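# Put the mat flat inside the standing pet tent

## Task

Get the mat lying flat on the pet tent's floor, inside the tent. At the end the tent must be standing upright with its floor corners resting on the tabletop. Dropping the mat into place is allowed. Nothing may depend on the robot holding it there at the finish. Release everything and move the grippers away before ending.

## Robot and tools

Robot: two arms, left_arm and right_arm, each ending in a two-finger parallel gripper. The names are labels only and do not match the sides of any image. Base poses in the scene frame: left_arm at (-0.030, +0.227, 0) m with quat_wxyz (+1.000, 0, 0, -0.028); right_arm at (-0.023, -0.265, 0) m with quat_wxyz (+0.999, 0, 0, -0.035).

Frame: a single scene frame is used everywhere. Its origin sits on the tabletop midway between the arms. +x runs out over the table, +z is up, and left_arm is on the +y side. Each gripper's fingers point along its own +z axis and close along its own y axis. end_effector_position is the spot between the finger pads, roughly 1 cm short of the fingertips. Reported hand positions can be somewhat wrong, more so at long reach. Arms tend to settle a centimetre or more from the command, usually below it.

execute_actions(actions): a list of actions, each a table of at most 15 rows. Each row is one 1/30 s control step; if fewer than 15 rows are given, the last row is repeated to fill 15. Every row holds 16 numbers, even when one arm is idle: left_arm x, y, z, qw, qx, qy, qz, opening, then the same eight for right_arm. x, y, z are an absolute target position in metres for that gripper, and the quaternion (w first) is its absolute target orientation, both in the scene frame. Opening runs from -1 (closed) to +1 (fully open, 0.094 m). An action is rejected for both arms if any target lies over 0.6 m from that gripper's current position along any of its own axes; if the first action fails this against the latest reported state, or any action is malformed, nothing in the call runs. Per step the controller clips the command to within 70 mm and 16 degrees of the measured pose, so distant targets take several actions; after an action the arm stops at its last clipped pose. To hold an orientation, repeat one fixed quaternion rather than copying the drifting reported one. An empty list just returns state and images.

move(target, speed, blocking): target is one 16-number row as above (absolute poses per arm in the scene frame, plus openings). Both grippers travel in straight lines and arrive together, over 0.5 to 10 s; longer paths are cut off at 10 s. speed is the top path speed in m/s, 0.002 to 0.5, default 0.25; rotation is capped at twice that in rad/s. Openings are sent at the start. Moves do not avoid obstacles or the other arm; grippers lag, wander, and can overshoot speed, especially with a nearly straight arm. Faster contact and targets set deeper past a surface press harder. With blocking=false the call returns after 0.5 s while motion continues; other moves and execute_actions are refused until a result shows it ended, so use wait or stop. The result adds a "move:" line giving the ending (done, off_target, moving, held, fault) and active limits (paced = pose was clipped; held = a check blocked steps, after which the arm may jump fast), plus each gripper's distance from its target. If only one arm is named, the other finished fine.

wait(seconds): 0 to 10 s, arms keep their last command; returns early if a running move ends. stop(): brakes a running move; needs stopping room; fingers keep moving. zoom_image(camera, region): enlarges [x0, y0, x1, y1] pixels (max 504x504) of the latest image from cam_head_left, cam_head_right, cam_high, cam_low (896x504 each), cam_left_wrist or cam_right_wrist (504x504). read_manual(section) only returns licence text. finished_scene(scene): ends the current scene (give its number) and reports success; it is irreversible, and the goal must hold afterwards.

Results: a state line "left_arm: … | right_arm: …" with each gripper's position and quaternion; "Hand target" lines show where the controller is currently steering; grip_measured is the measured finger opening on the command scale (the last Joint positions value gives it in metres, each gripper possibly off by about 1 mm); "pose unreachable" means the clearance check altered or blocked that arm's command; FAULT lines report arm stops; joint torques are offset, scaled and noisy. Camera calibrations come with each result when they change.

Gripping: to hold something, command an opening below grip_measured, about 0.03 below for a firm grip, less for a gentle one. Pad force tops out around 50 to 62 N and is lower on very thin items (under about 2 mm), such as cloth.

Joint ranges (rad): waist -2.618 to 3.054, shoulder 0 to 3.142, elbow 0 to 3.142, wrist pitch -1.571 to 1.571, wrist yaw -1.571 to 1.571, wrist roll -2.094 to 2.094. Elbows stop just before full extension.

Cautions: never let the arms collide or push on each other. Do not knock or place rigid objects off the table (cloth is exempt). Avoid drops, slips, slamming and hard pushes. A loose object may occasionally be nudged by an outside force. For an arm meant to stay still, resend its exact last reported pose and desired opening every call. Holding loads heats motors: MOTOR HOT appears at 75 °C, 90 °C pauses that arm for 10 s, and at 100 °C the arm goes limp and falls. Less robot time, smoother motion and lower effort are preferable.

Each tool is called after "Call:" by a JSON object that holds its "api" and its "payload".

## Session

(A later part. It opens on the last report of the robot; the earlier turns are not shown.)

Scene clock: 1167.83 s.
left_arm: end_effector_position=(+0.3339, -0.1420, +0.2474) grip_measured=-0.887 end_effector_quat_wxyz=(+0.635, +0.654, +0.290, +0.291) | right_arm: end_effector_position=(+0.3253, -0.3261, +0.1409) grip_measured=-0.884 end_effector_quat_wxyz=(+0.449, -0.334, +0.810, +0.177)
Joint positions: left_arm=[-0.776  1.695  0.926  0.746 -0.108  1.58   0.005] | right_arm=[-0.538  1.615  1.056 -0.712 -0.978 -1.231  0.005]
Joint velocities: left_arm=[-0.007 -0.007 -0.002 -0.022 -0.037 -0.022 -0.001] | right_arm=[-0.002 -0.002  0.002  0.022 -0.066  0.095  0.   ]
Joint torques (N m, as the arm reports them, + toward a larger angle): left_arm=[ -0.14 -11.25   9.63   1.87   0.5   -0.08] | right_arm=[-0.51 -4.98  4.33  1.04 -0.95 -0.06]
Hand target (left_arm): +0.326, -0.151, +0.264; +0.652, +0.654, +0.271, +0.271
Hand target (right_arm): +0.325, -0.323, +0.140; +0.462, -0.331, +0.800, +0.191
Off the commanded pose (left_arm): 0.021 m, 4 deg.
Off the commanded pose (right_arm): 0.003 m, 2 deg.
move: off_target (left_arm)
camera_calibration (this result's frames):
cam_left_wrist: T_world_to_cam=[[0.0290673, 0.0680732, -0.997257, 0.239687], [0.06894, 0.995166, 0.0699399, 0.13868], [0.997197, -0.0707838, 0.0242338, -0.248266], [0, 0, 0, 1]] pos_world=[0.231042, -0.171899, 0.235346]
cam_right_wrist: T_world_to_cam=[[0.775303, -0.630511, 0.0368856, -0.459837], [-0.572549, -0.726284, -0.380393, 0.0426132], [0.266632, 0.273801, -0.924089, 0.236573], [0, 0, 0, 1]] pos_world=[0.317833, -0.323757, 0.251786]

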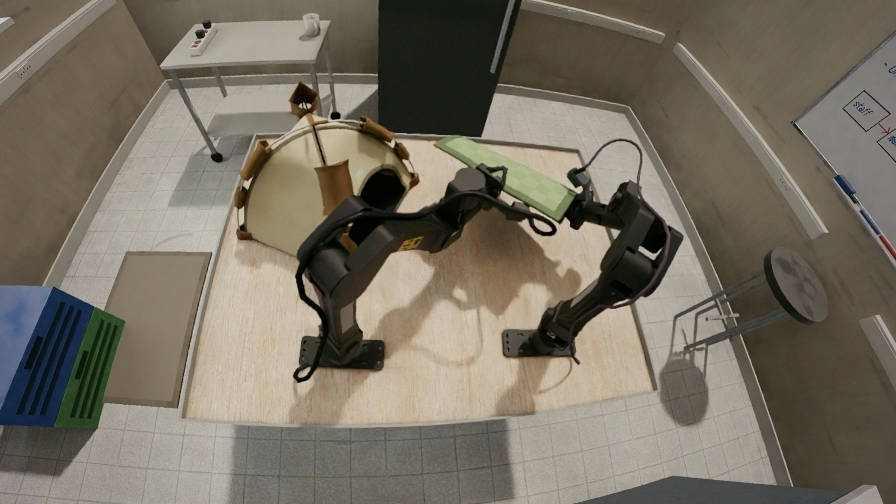

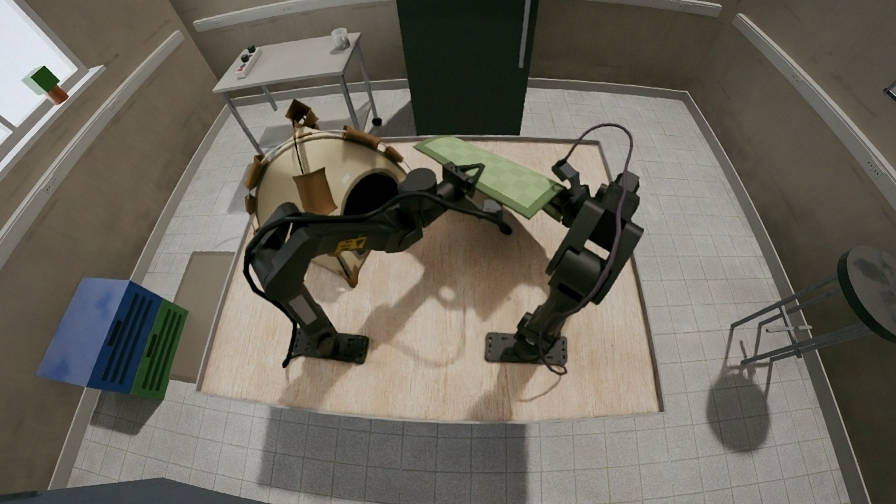

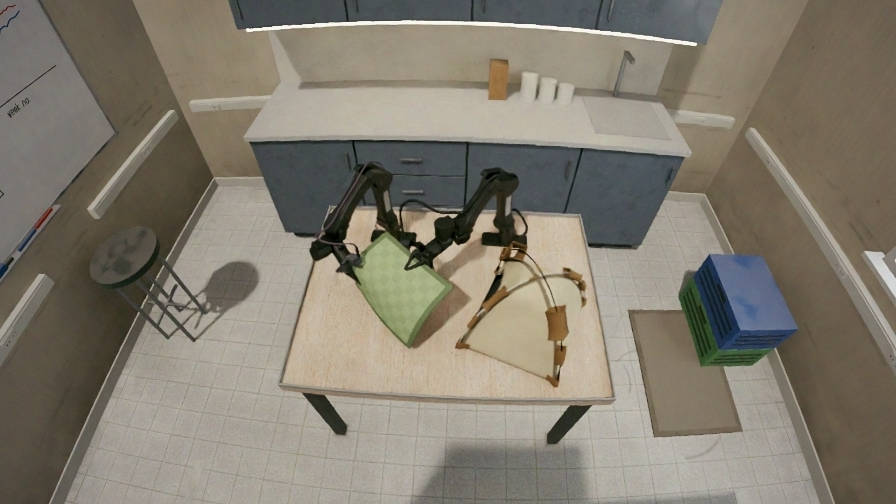

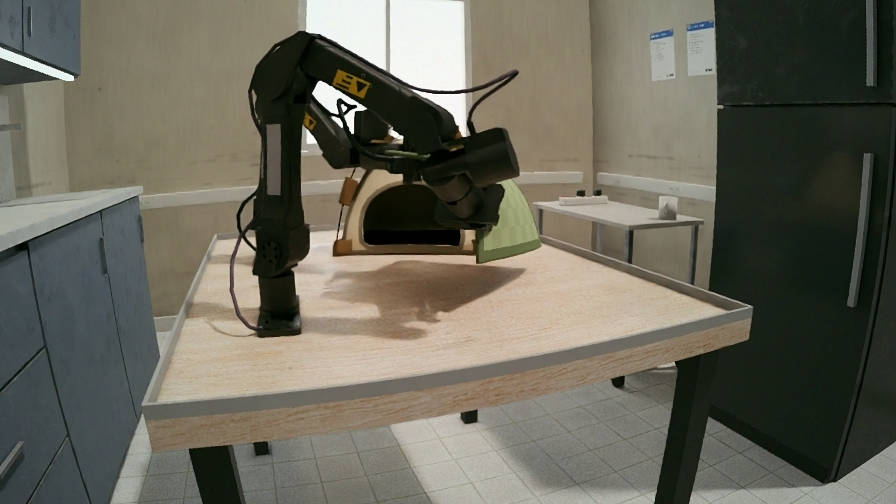

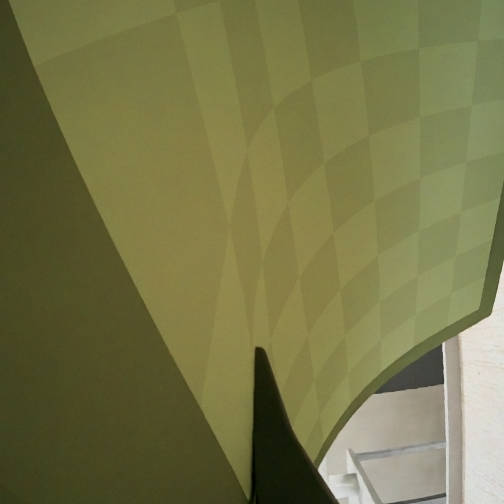

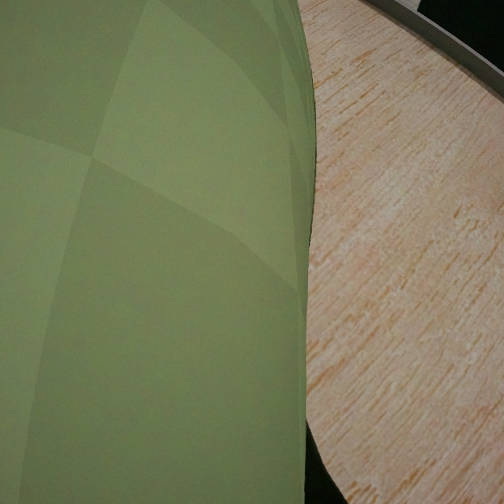

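Call:
{"api": "move", "payload": {"target": [0.42,-0.11,0.29,0.8087,0.5152,0.1526,0.2395,-0.915,0.357,-0.272,0.262,0.3061,0.0469,0.7893,0.5302,-0.915], "speed": 0.12}}

Scene clock: 1211.00 s.
left_arm: end_effector_position=(+0.4134, -0.1160, +0.2869) grip_measured=-0.887 end_effector_quat_wxyz=(+0.803, +0.524, +0.159, +0.235) | right_arm: end_effector_position=(+0.3513, -0.2697, +0.2417) grip_measured=-0.884 end_effector_quat_wxyz=(+0.274, +0.068, +0.800, +0.529)
Joint positions: left_arm=[-0.475  2.1    1.162  1.393  0.419  1.365  0.005] | right_arm=[-0.418  1.693  1.378 -1.013 -1.267 -0.139  0.005]
Joint velocities: left_arm=[-0.017 -0.002  0.002  0.051  0.066 -0.022 -0.   ] | right_arm=[-0.012 -0.007 -0.017  0.007  0.007  0.037  0.   ]
Joint torques (N m, as the arm reports them, + toward a larger angle): left_arm=[  1.64 -11.15   8.27   1.96   0.    -0.21] | right_arm=[-0.26 -8.44  6.94  1.2  -0.91  0.12]
Hand target (left_arm): +0.419, -0.110, +0.291; +0.810, +0.514, +0.154, +0.236
Hand target (right_arm): +0.355, -0.271, +0.262; +0.306, +0.046, +0.789, +0.530
Off the commanded pose (left_arm): 0.009 m, 1 deg.
Off the commanded pose (right_arm): 0.021 m, 5 deg.
move: off_target (right_arm)
camera_calibration (this result's frames):
cam_left_wrist: T_world_to_cam=[[0.26087, -0.308313, -0.914817, 0.111861], [0.348993, 0.913658, -0.208403, 0.0591721], [0.900084, -0.264899, 0.345945, -0.40134], [0, 0, 0, 1]] pos_world=[0.311408, -0.125889, 0.253506]
cam_right_wrist: T_world_to_cam=[[0.288562, -0.3922, -0.873448, 0.00717766], [-0.954744, -0.186551, -0.231653, 0.380642], [-0.0720887, 0.900765, -0.428282, 0.475573], [0, 0, 0, 1]] pos_world=[0.395627, -0.354555, 0.298125]

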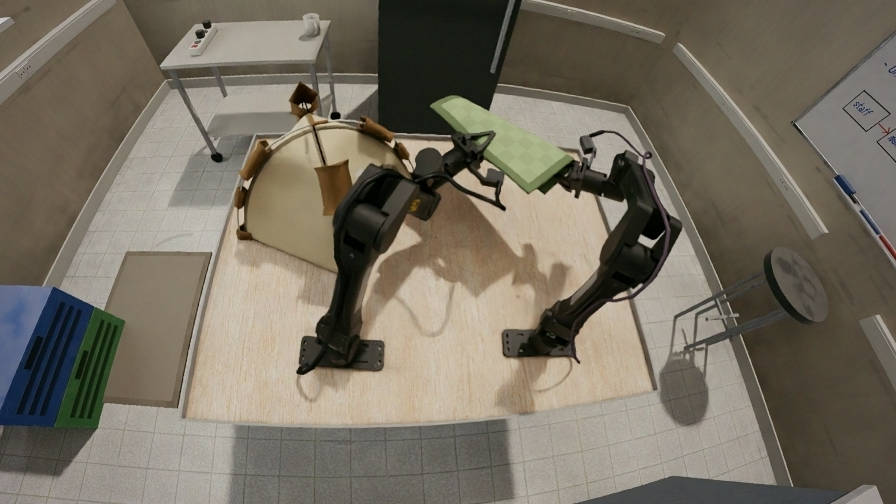

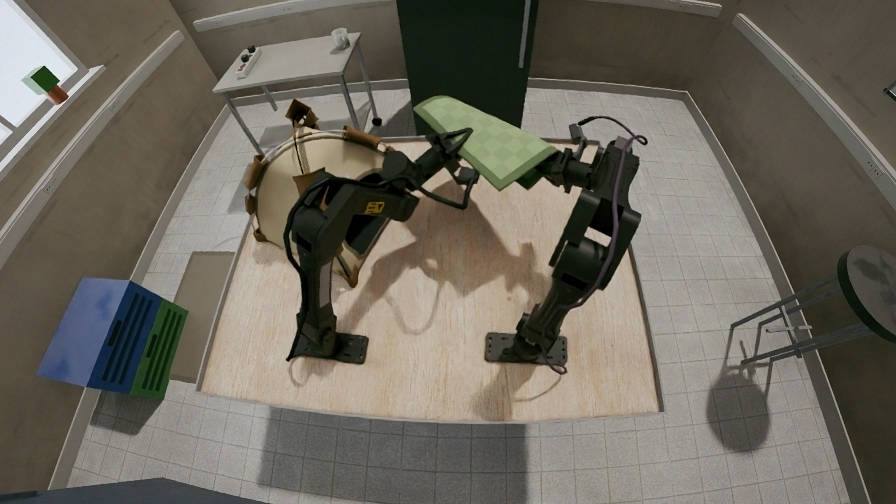

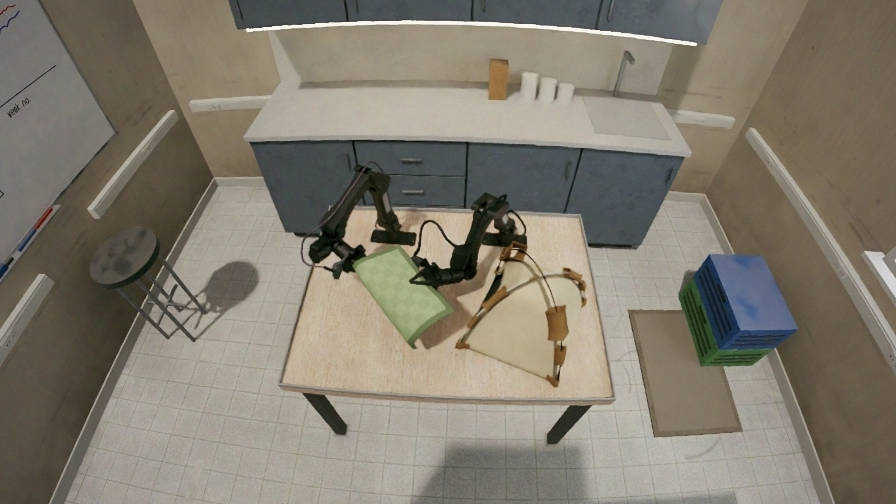

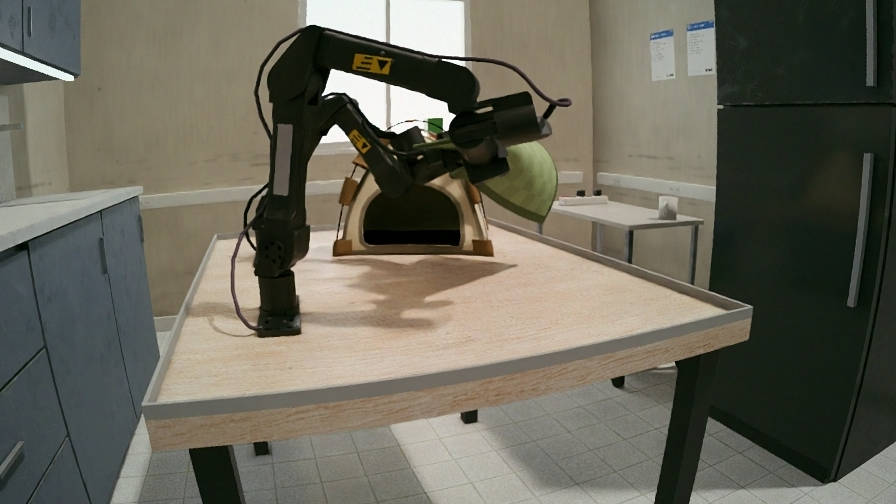

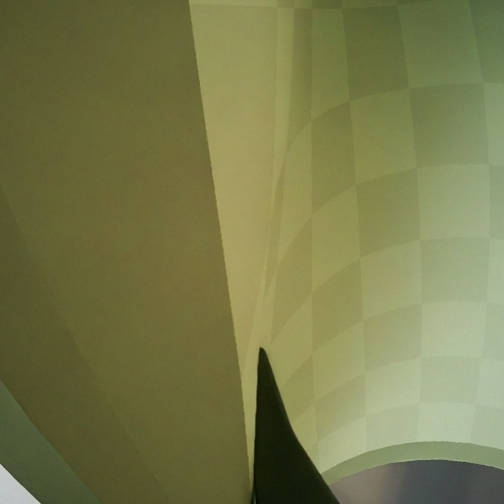

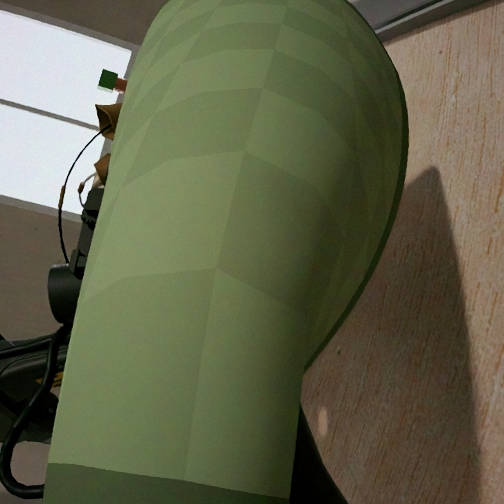

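Call:
{"api": "execute_actions", "payload": {"actions": [[[0.4203,-0.1105,0.2887,0.8087,0.5152,0.1526,0.2395,-0.85,0.3567,-0.2715,0.2633,0.3061,0.0469,0.7893,0.5302,-0.915],[0.4206,-0.1110,0.2874,0.8087,0.5152,0.1526,0.2395,-0.79,0.3564,-0.2710,0.2646,0.3061,0.0469,0.7893,0.5302,-0.915],[0.4209,-0.1115,0.2861,0.8087,0.5152,0.1526,0.2395,-0.72,0.3561,-0.2705,0.2659,0.3061,0.0469,0.7893,0.5302,-0.915],[0.4212,-0.1120,0.2848,0.8087,0.5152,0.1526,0.2395,-0.66,0.3558,-0.2700,0.2672,0.3061,0.0469,0.7893,0.5302,-0.915],[0.4215,-0.1125,0.2835,0.8087,0.5152,0.1526,0.2395,-0.60,0.3555,-0.2695,0.2685,0.3061,0.0469,0.7893,0.5302,-0.915],[0.4218,-0.1130,0.2822,0.8087,0.5152,0.1526,0.2395,-0.53,0.3552,-0.2690,0.2698,0.3061,0.0469,0.7893,0.5302,-0.915],[0.4221,-0.1135,0.2809,0.8087,0.5152,0.1526,0.2395,-0.47,0.3549,-0.2685,0.2711,0.3061,0.0469,0.7893,0.5302,-0.915],[0.4224,-0.1140,0.2796,0.8087,0.5152,0.1526,0.2395,-0.40,0.3546,-0.2680,0.2724,0.3061,0.0469,0.7893,0.5302,-0.915],[0.4227,-0.1145,0.2783,0.8087,0.5152,0.1526,0.2395,-0.34,0.3543,-0.2675,0.2737,0.3061,0.0469,0.7893,0.5302,-0.915],[0.4230,-0.1150,0.2770,0.8087,0.5152,0.1526,0.2395,-0.28,0.3540,-0.2670,0.2750,0.3061,0.0469,0.7893,0.5302,-0.915],[0.4233,-0.1155,0.2757,0.8087,0.5152,0.1526,0.2395,-0.21,0.3537,-0.2665,0.2763,0.3061,0.0469,0.7893,0.5302,-0.915],[0.4236,-0.1160,0.2744,0.8087,0.5152,0.1526,0.2395,-0.15,0.3534,-0.2660,0.2776,0.3061,0.0469,0.7893,0.5302,-0.915],[0.4239,-0.1165,0.2731,0.8087,0.5152,0.1526,0.2395,-0.08,0.3531,-0.2655,0.2789,0.3061,0.0469,0.7893,0.5302,-0.915],[0.4242,-0.1170,0.2718,0.8087,0.5152,0.1526,0.2395,-0.02,0.3528,-0.2650,0.2802,0.3061,0.0469,0.7893,0.5302,-0.915],[0.4245,-0.1175,0.2705,0.8087,0.5152,0.1526,0.2395,0.05,0.3525,-0.2645,0.2815,0.3061,0.0469,0.7893,0.5302,-0.915]]]}}

Scene clock: 1280.93 s.
left_arm: end_effector_position=(+0.4200, -0.1159, +0.2693) grip_measured=+0.019 end_effector_quat_wxyz=(+0.803, +0.523, +0.157, +0.237) | right_arm: end_effector_position=(+0.3489, -0.2685, +0.2508) grip_measured=-0.884 end_effector_quat_wxyz=(+0.272, +0.081, +0.798, +0.531)
Joint positions: left_arm=[-0.467  2.164  1.176  1.447  0.427  1.365  0.048] | right_arm=[-0.418  1.665  1.378 -1.005 -1.267 -0.08   0.005]
Joint velocities: left_arm=[-0.002  0.139  0.061  0.095  0.022 -0.022  0.061] | right_arm=[-0.012 -0.09   0.007  0.007  0.007  0.081  0.001]
Joint torques (N m, as the arm reports them, + toward a larger angle): left_arm=[  0.16 -11.52   8.32   1.76  -0.15  -0.08] | right_arm=[ 0.83 -8.64  9.01  0.97 -0.88 -0.14]
Hand target (left_arm): +0.424, -0.117, +0.270; +0.808, +0.516, +0.153, +0.239
Hand target (right_arm): +0.350, -0.264, +0.281; +0.306, +0.046, +0.789, +0.530
Off the commanded pose (left_arm): 0.005 m, 1 deg.
Off the commanded pose (right_arm): 0.031 m, 6 deg.
camera_calibration (this result's frames):
cam_left_wrist: T_world_to_cam=[[0.266197, -0.307563, -0.913534, 0.0916251], [0.348831, 0.914231, -0.206151, 0.0526091], [0.898586, -0.263792, 0.350653, -0.401714], [0, 0, 0, 1]] pos_world=[0.318233, -0.125885, 0.23541]
cam_right_wrist: T_world_to_cam=[[0.267738, -0.38575, -0.8829, 0.0276086], [-0.961423, -0.166988, -0.21859, 0.385013], [-0.0631124, 0.907365, -0.415578, 0.473645], [0, 0, 0, 1]] pos_world=[0.392662, -0.354826, 0.305372]

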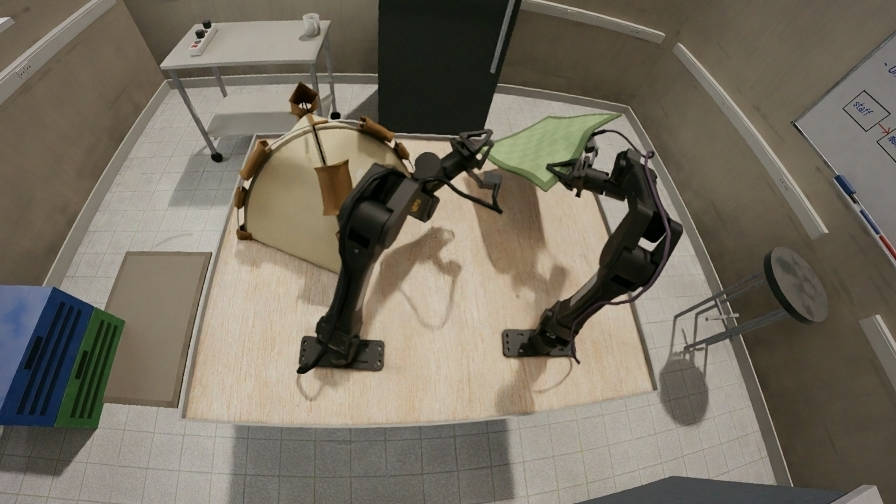

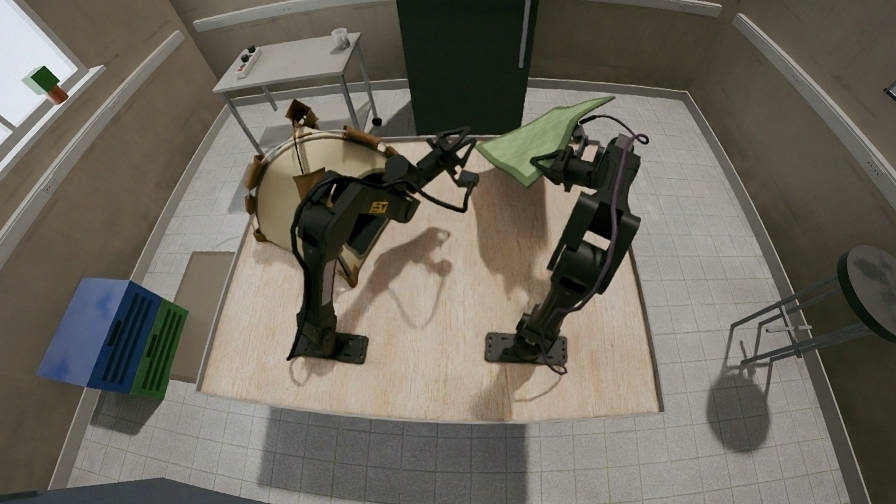

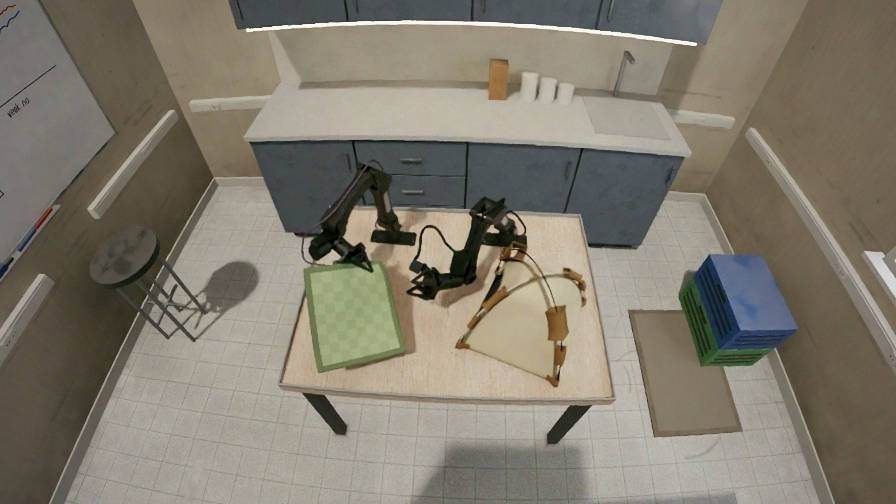

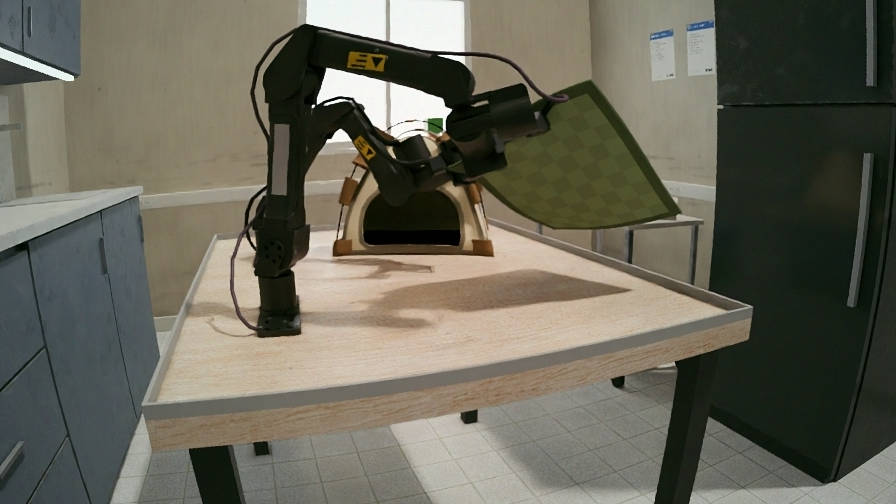

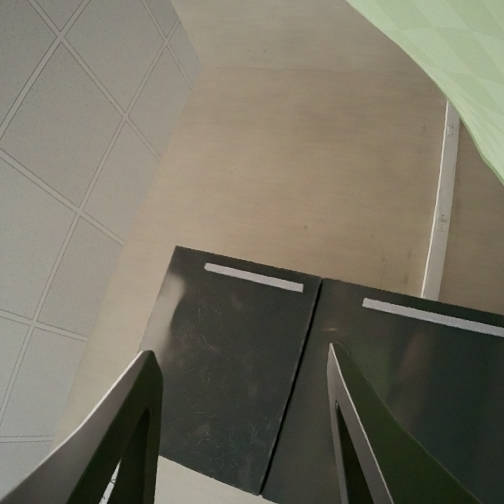

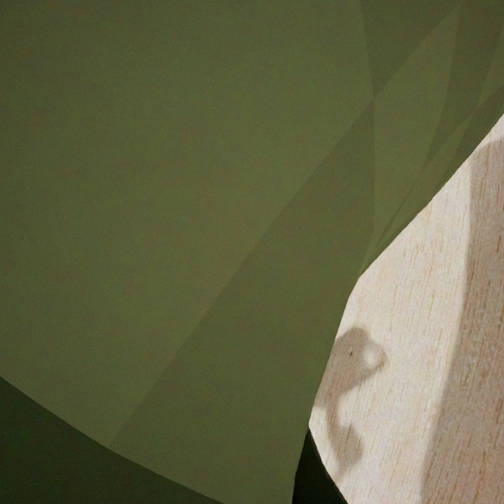

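Call:
{"api": "zoom_image", "payload": {"camera": "cam_low", "region": [320,160,510,270]}}

Region (320, 160, 510, 270) of cam_low's 896x504 image, scaled by 2.653, with more detail than that image has; it fills the top 292 rows of this view, and the rest is white.

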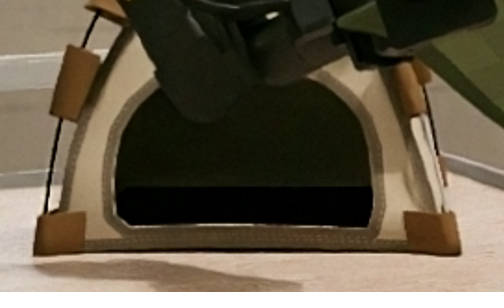

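Call:
{"api": "move", "payload": {"target": [0.20,0.04,0.23,0.2158,0.8055,0.5331,0.1428,1.0,0.27,-0.27,0.055,0.1391,0.2183,0.8147,0.519,-0.915], "speed": 0.22}}

Scene clock: 1292.40 s.
left_arm: end_effector_position=(+0.2015, +0.0381, +0.2268) grip_measured=+1.000 end_effector_quat_wxyz=(+0.222, +0.805, +0.528, +0.155) | right_arm: end_effector_position=(+0.2691, -0.2686, +0.0563) grip_measured=-0.884 end_effector_quat_wxyz=(+0.121, +0.222, +0.818, +0.516)
Joint positions: left_arm=[-0.766  1.249  1.296 -1.114 -0.224  1.218  0.094] | right_arm=[-0.525  1.834  0.851 -0.788 -1.108 -0.188  0.005]
Joint velocities: left_arm=[ 0.012 -0.002  0.002  0.007  0.037 -0.051  0.   ] | right_arm=[ 0.022  0.002 -0.007 -0.066 -0.007 -0.051  0.   ]
Joint torques (N m, as the arm reports them, + toward a larger angle): left_arm=[-0.81 -2.85  9.21  1.02 -0.19 -0.14] | right_arm=[-1.07 -5.74  2.67  0.27 -0.73 -0.19]
Hand target (left_arm): +0.201, +0.037, +0.229; +0.214, +0.806, +0.530, +0.155
Hand target (right_arm): +0.270, -0.271, +0.055; +0.137, +0.217, +0.815, +0.519
Off the commanded pose (left_arm): 0.004 m, 2 deg.
Off the commanded pose (right_arm): 0.002 m, 2 deg.
move: done
camera_calibration (this result's frames):
cam_left_wrist: T_world_to_cam=[[-0.756559, 0.398371, -0.518574, 0.247911], [0.0550968, 0.82903, 0.556483, -0.131241], [0.6516, 0.392441, -0.649159, 0.101716], [0, 0, 0, 1]] pos_world=[0.128513, -0.0298752, 0.267624]
cam_right_wrist: T_world_to_cam=[[-0.132172, -0.338584, -0.931607, 0.000215468], [-0.980071, -0.0959674, 0.173926, 0.267797], [-0.148292, 0.93603, -0.319152, 0.413135], [0, 0, 0, 1]] pos_world=[0.323754, -0.360934, 0.0854767]

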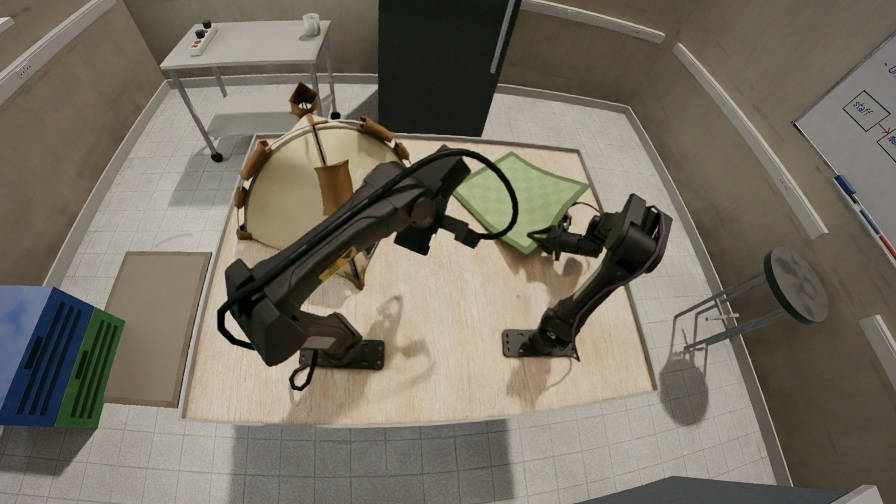

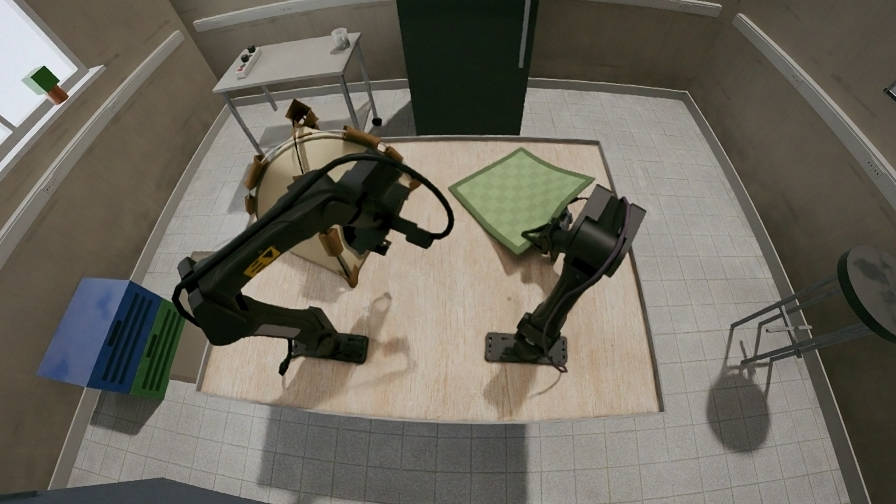

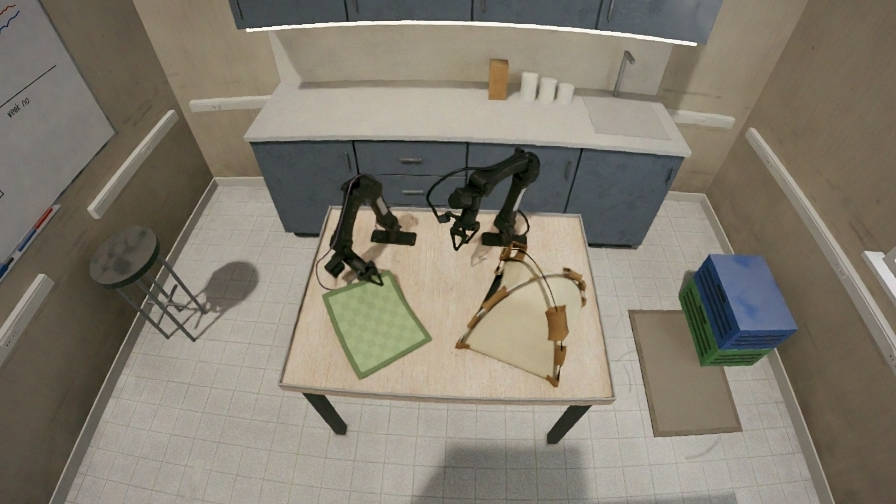

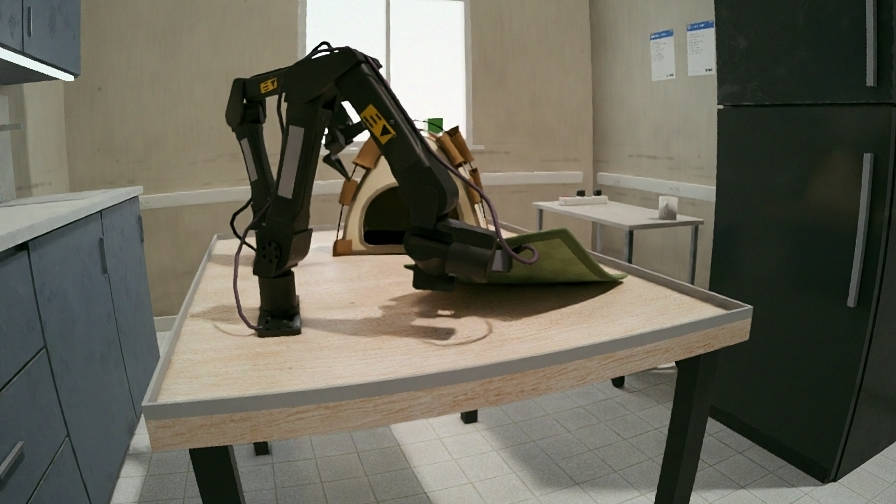

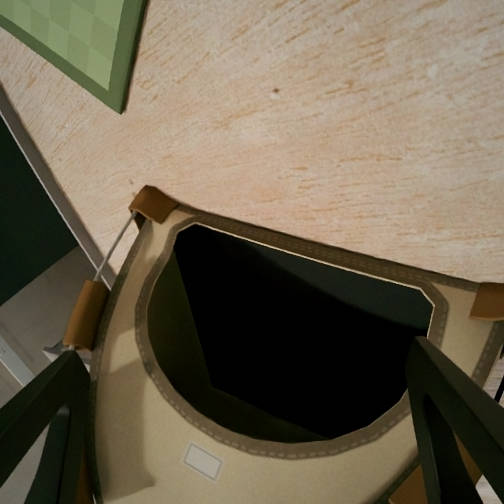

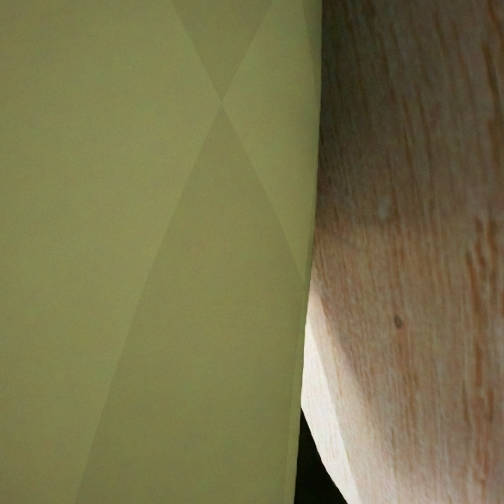

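Call:
{"api": "move", "payload": {"target": [0.20,0.04,0.23,0.2158,0.8055,0.5331,0.1428,1.0,0.155,-0.167,0.055,-0.0328,-0.0515,0.8418,0.5363,-0.915], "speed": 0.15}}

Scene clock: 1301.17 s.
left_arm: end_effector_position=(+0.2002, +0.0398, +0.2254) grip_measured=+1.000 end_effector_quat_wxyz=(+0.218, +0.806, +0.530, +0.151) | right_arm: end_effector_position=(+0.1596, -0.1738, +0.0516) grip_measured=-0.884 end_effector_quat_wxyz=(-0.030, -0.046, +0.845, +0.532)
Joint positions: left_arm=[-0.76   1.249  1.296 -1.123 -0.215  1.217  0.094] | right_arm=[-0.266  1.858  0.758 -1.204 -0.949 -0.835  0.005]
Joint velocities: left_arm=[-0.027 -0.007  0.012 -0.037  0.051  0.007  0.   ] | right_arm=[ 0.012  0.007 -0.002 -0.037 -0.051  0.007 -0.   ]
Joint torques (N m, as the arm reports them, + toward a larger angle): left_arm=[ 0.91 -3.5   9.44  0.97  0.02  0.  ] | right_arm=[ 0.96 -6.06  1.33 -1.12 -0.48 -0.2 ]
Hand target (left_arm): +0.200, +0.040, +0.230; +0.216, +0.806, +0.533, +0.143
Hand target (right_arm): +0.153, -0.169, +0.055; -0.032, -0.053, +0.840, +0.538
Off the commanded pose (left_arm): 0.005 m, 1 deg.
Off the commanded pose (right_arm): 0.009 m, 1 deg.
move: done
camera_calibration (this result's frames):
cam_left_wrist: T_world_to_cam=[[-0.764054, 0.396772, -0.508717, 0.24488], [0.0595874, 0.828553, 0.556731, -0.132765], [0.642394, 0.39506, -0.656702, 0.10437], [0, 0, 0, 1]] pos_world=[0.127966, -0.0283911, 0.267029]
cam_right_wrist: T_world_to_cam=[[0.117023, -0.344078, -0.93162, -0.0272534], [-0.745614, -0.650088, 0.14644, 0.0380253], [-0.656022, 0.677492, -0.332625, 0.343429], [0, 0, 0, 1]] pos_world=[0.256839, -0.217328, 0.0832749]

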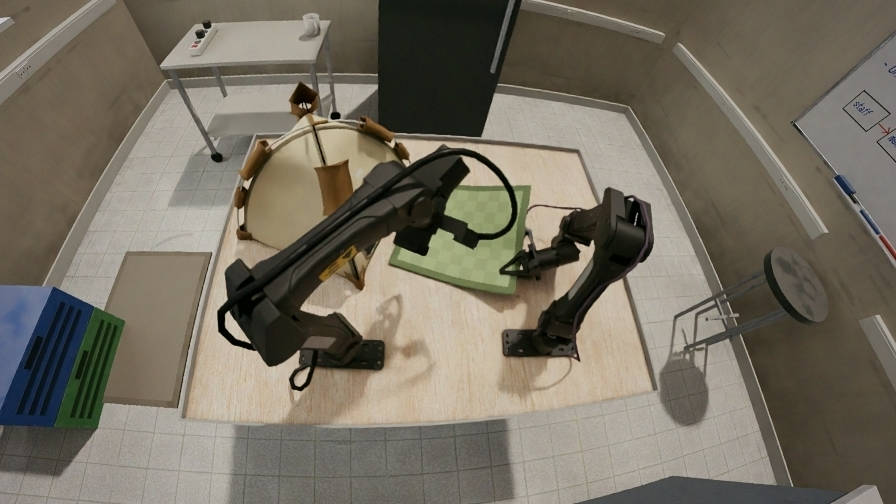

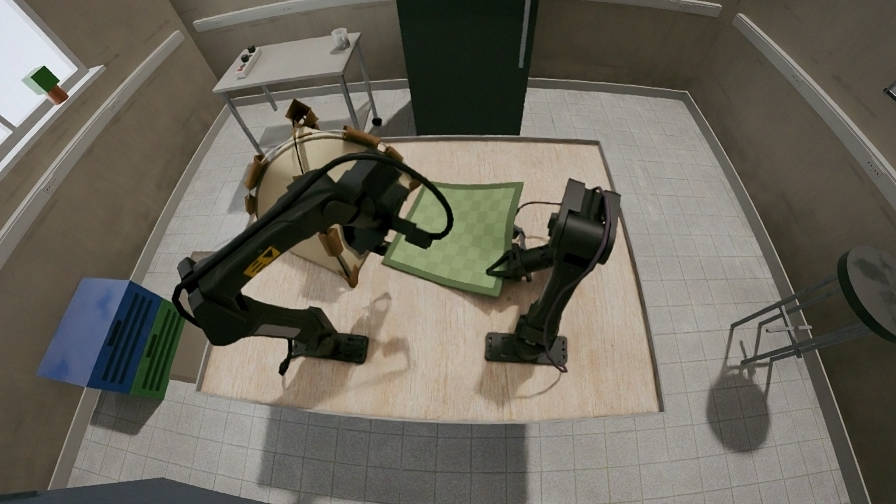

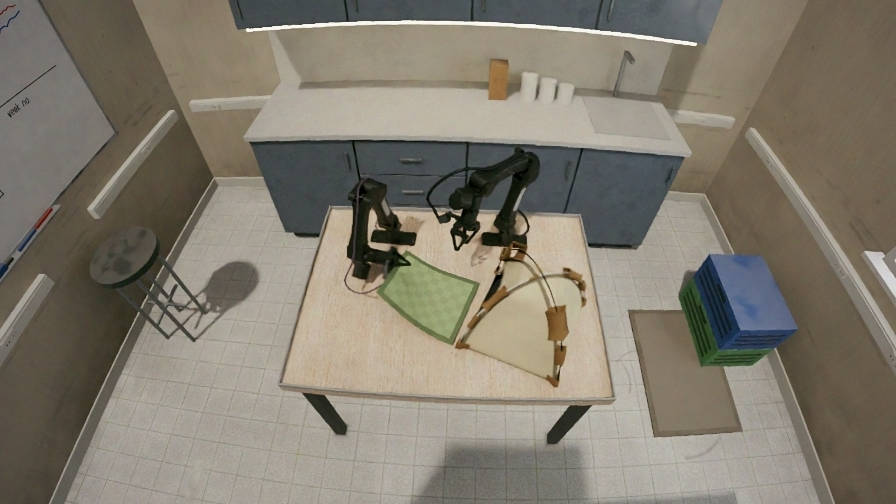

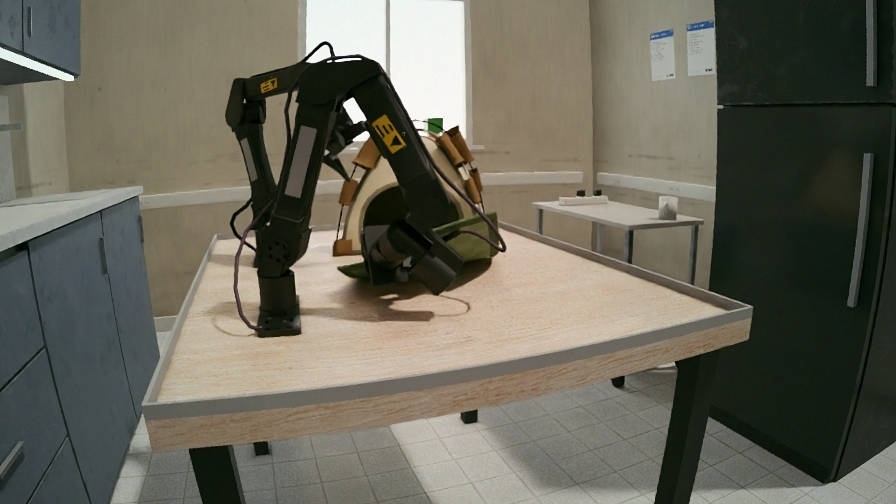

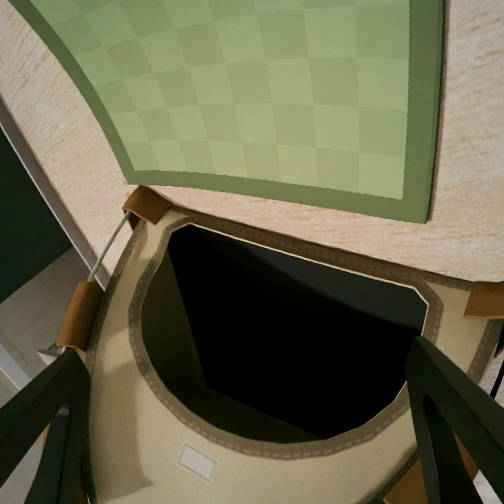

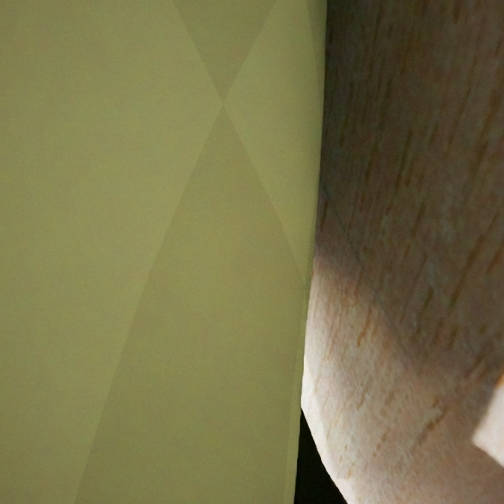

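Call:
{"api": "move", "payload": {"target": [0.326,-0.035,0.07,0,0.809,0.5878,0,1.0,0.155,-0.167,0.055,-0.0328,-0.0515,0.8418,0.5363,-0.915], "speed": 0.2}}

Scene clock: 1319.23 s.
left_arm: end_effector_position=(+0.3261, -0.0327, +0.0685) grip_measured=+1.000 end_effector_quat_wxyz=(-0.000, +0.811, +0.585, +0.013) | right_arm: end_effector_position=(+0.1579, -0.1728, +0.0508) grip_measured=-0.884 end_effector_quat_wxyz=(-0.036, -0.049, +0.846, +0.529)
Joint positions: left_arm=[-0.588  2.255  1.99  -1.298 -0.026  1.248  0.094] | right_arm=[-0.257  1.858  0.758 -1.204 -0.942 -0.828  0.005]
Joint velocities: left_arm=[-0.007 -0.012 -0.002 -0.066 -0.066 -0.037  0.   ] | right_arm=[-0.002 -0.012 -0.002 -0.022 -0.007  0.066 -0.001]
Joint torques (N m, as the arm reports them, + toward a larger angle): left_arm=[  0.65 -13.17   8.57   0.05   0.13   0.11] | right_arm=[ 1.08 -6.47  1.43 -1.   -0.6  -0.04]
Hand target (left_arm): +0.326, -0.033, +0.070; -0.002, +0.811, +0.585, +0.002
Hand target (right_arm): +0.155, -0.167, +0.055; -0.033, -0.051, +0.842, +0.536
Off the commanded pose (left_arm): 0.003 m, 2 deg.
Off the commanded pose (right_arm): 0.008 m, 1 deg.
move: done
camera_calibration (this result's frames):
cam_left_wrist: T_world_to_cam=[[-0.928739, 0.370466, -0.0141059, 0.308951], [0.280465, 0.726976, 0.626774, -0.0728988], [0.242453, 0.578153, -0.779074, 0.0939265], [0, 0, 0, 1]] pos_world=[0.284607, -0.115764, 0.123225]
cam_right_wrist: T_world_to_cam=[[0.113972, -0.348201, -0.930466, -0.0277139], [-0.737607, -0.657071, 0.155542, 0.0346346], [-0.665542, 0.668591, -0.331723, 0.341286], [0, 0, 0, 1]] pos_world=[0.255845, -0.215074, 0.0820386]

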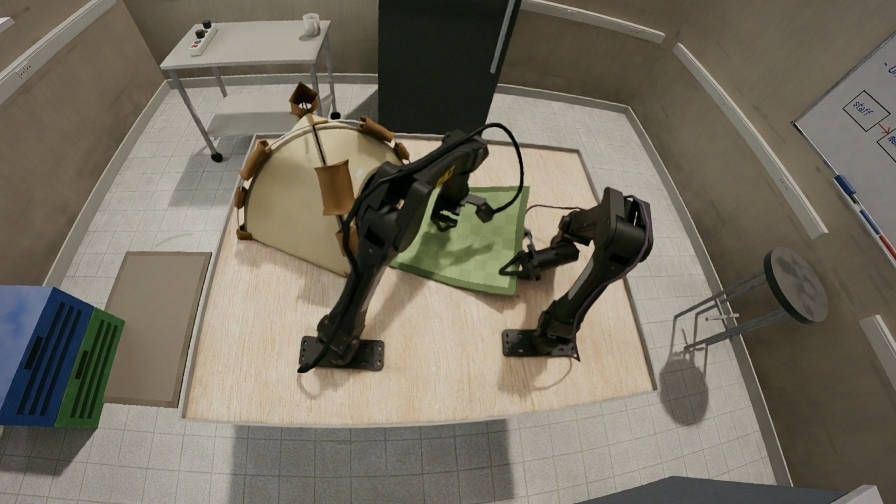

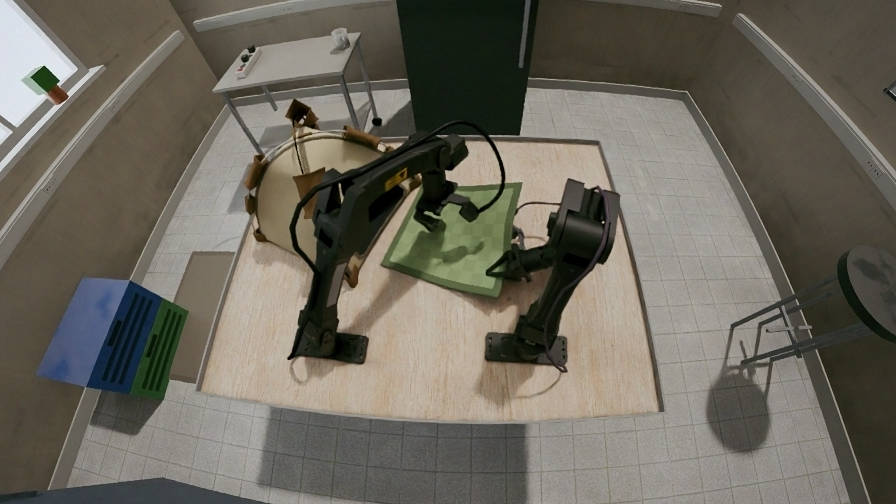

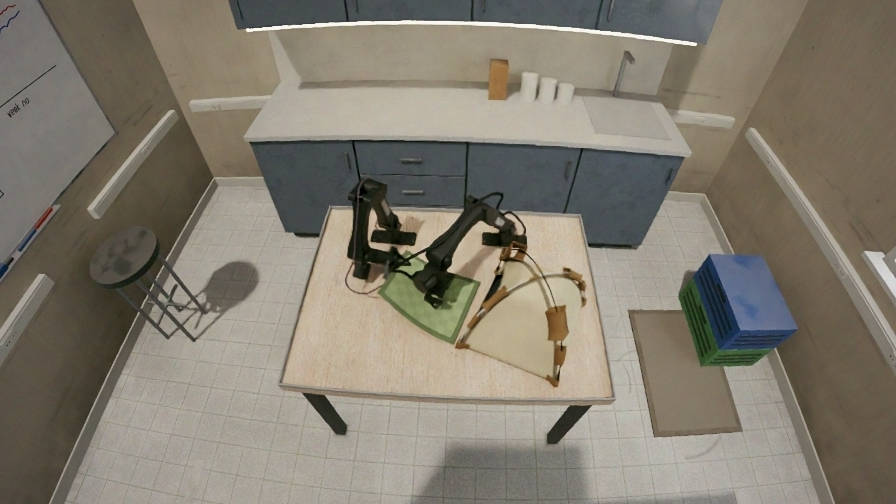

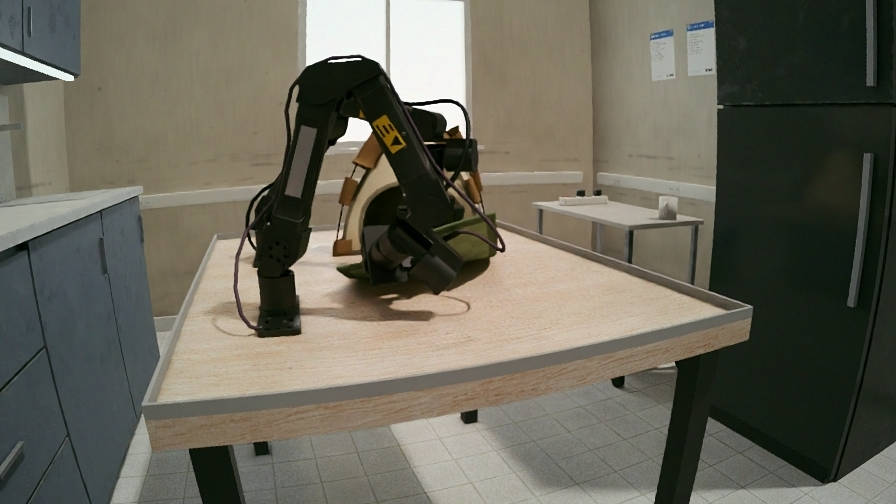

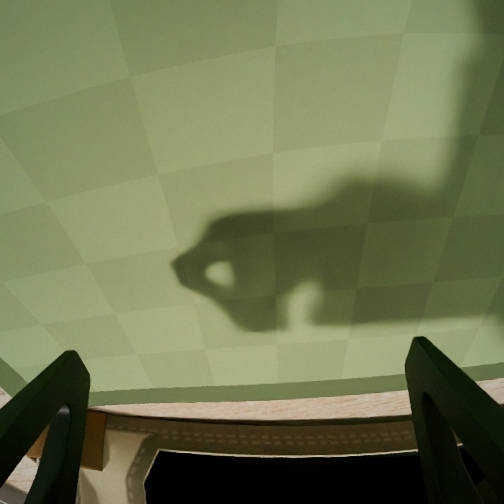

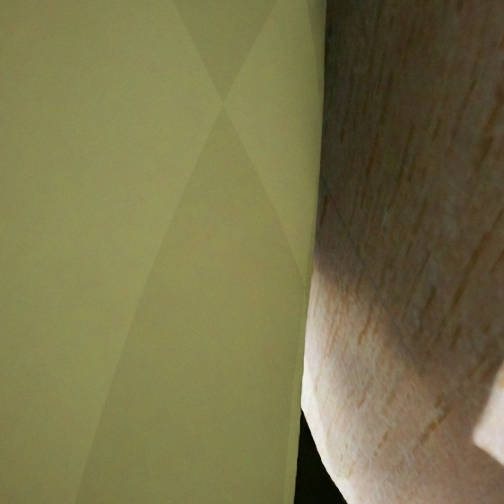

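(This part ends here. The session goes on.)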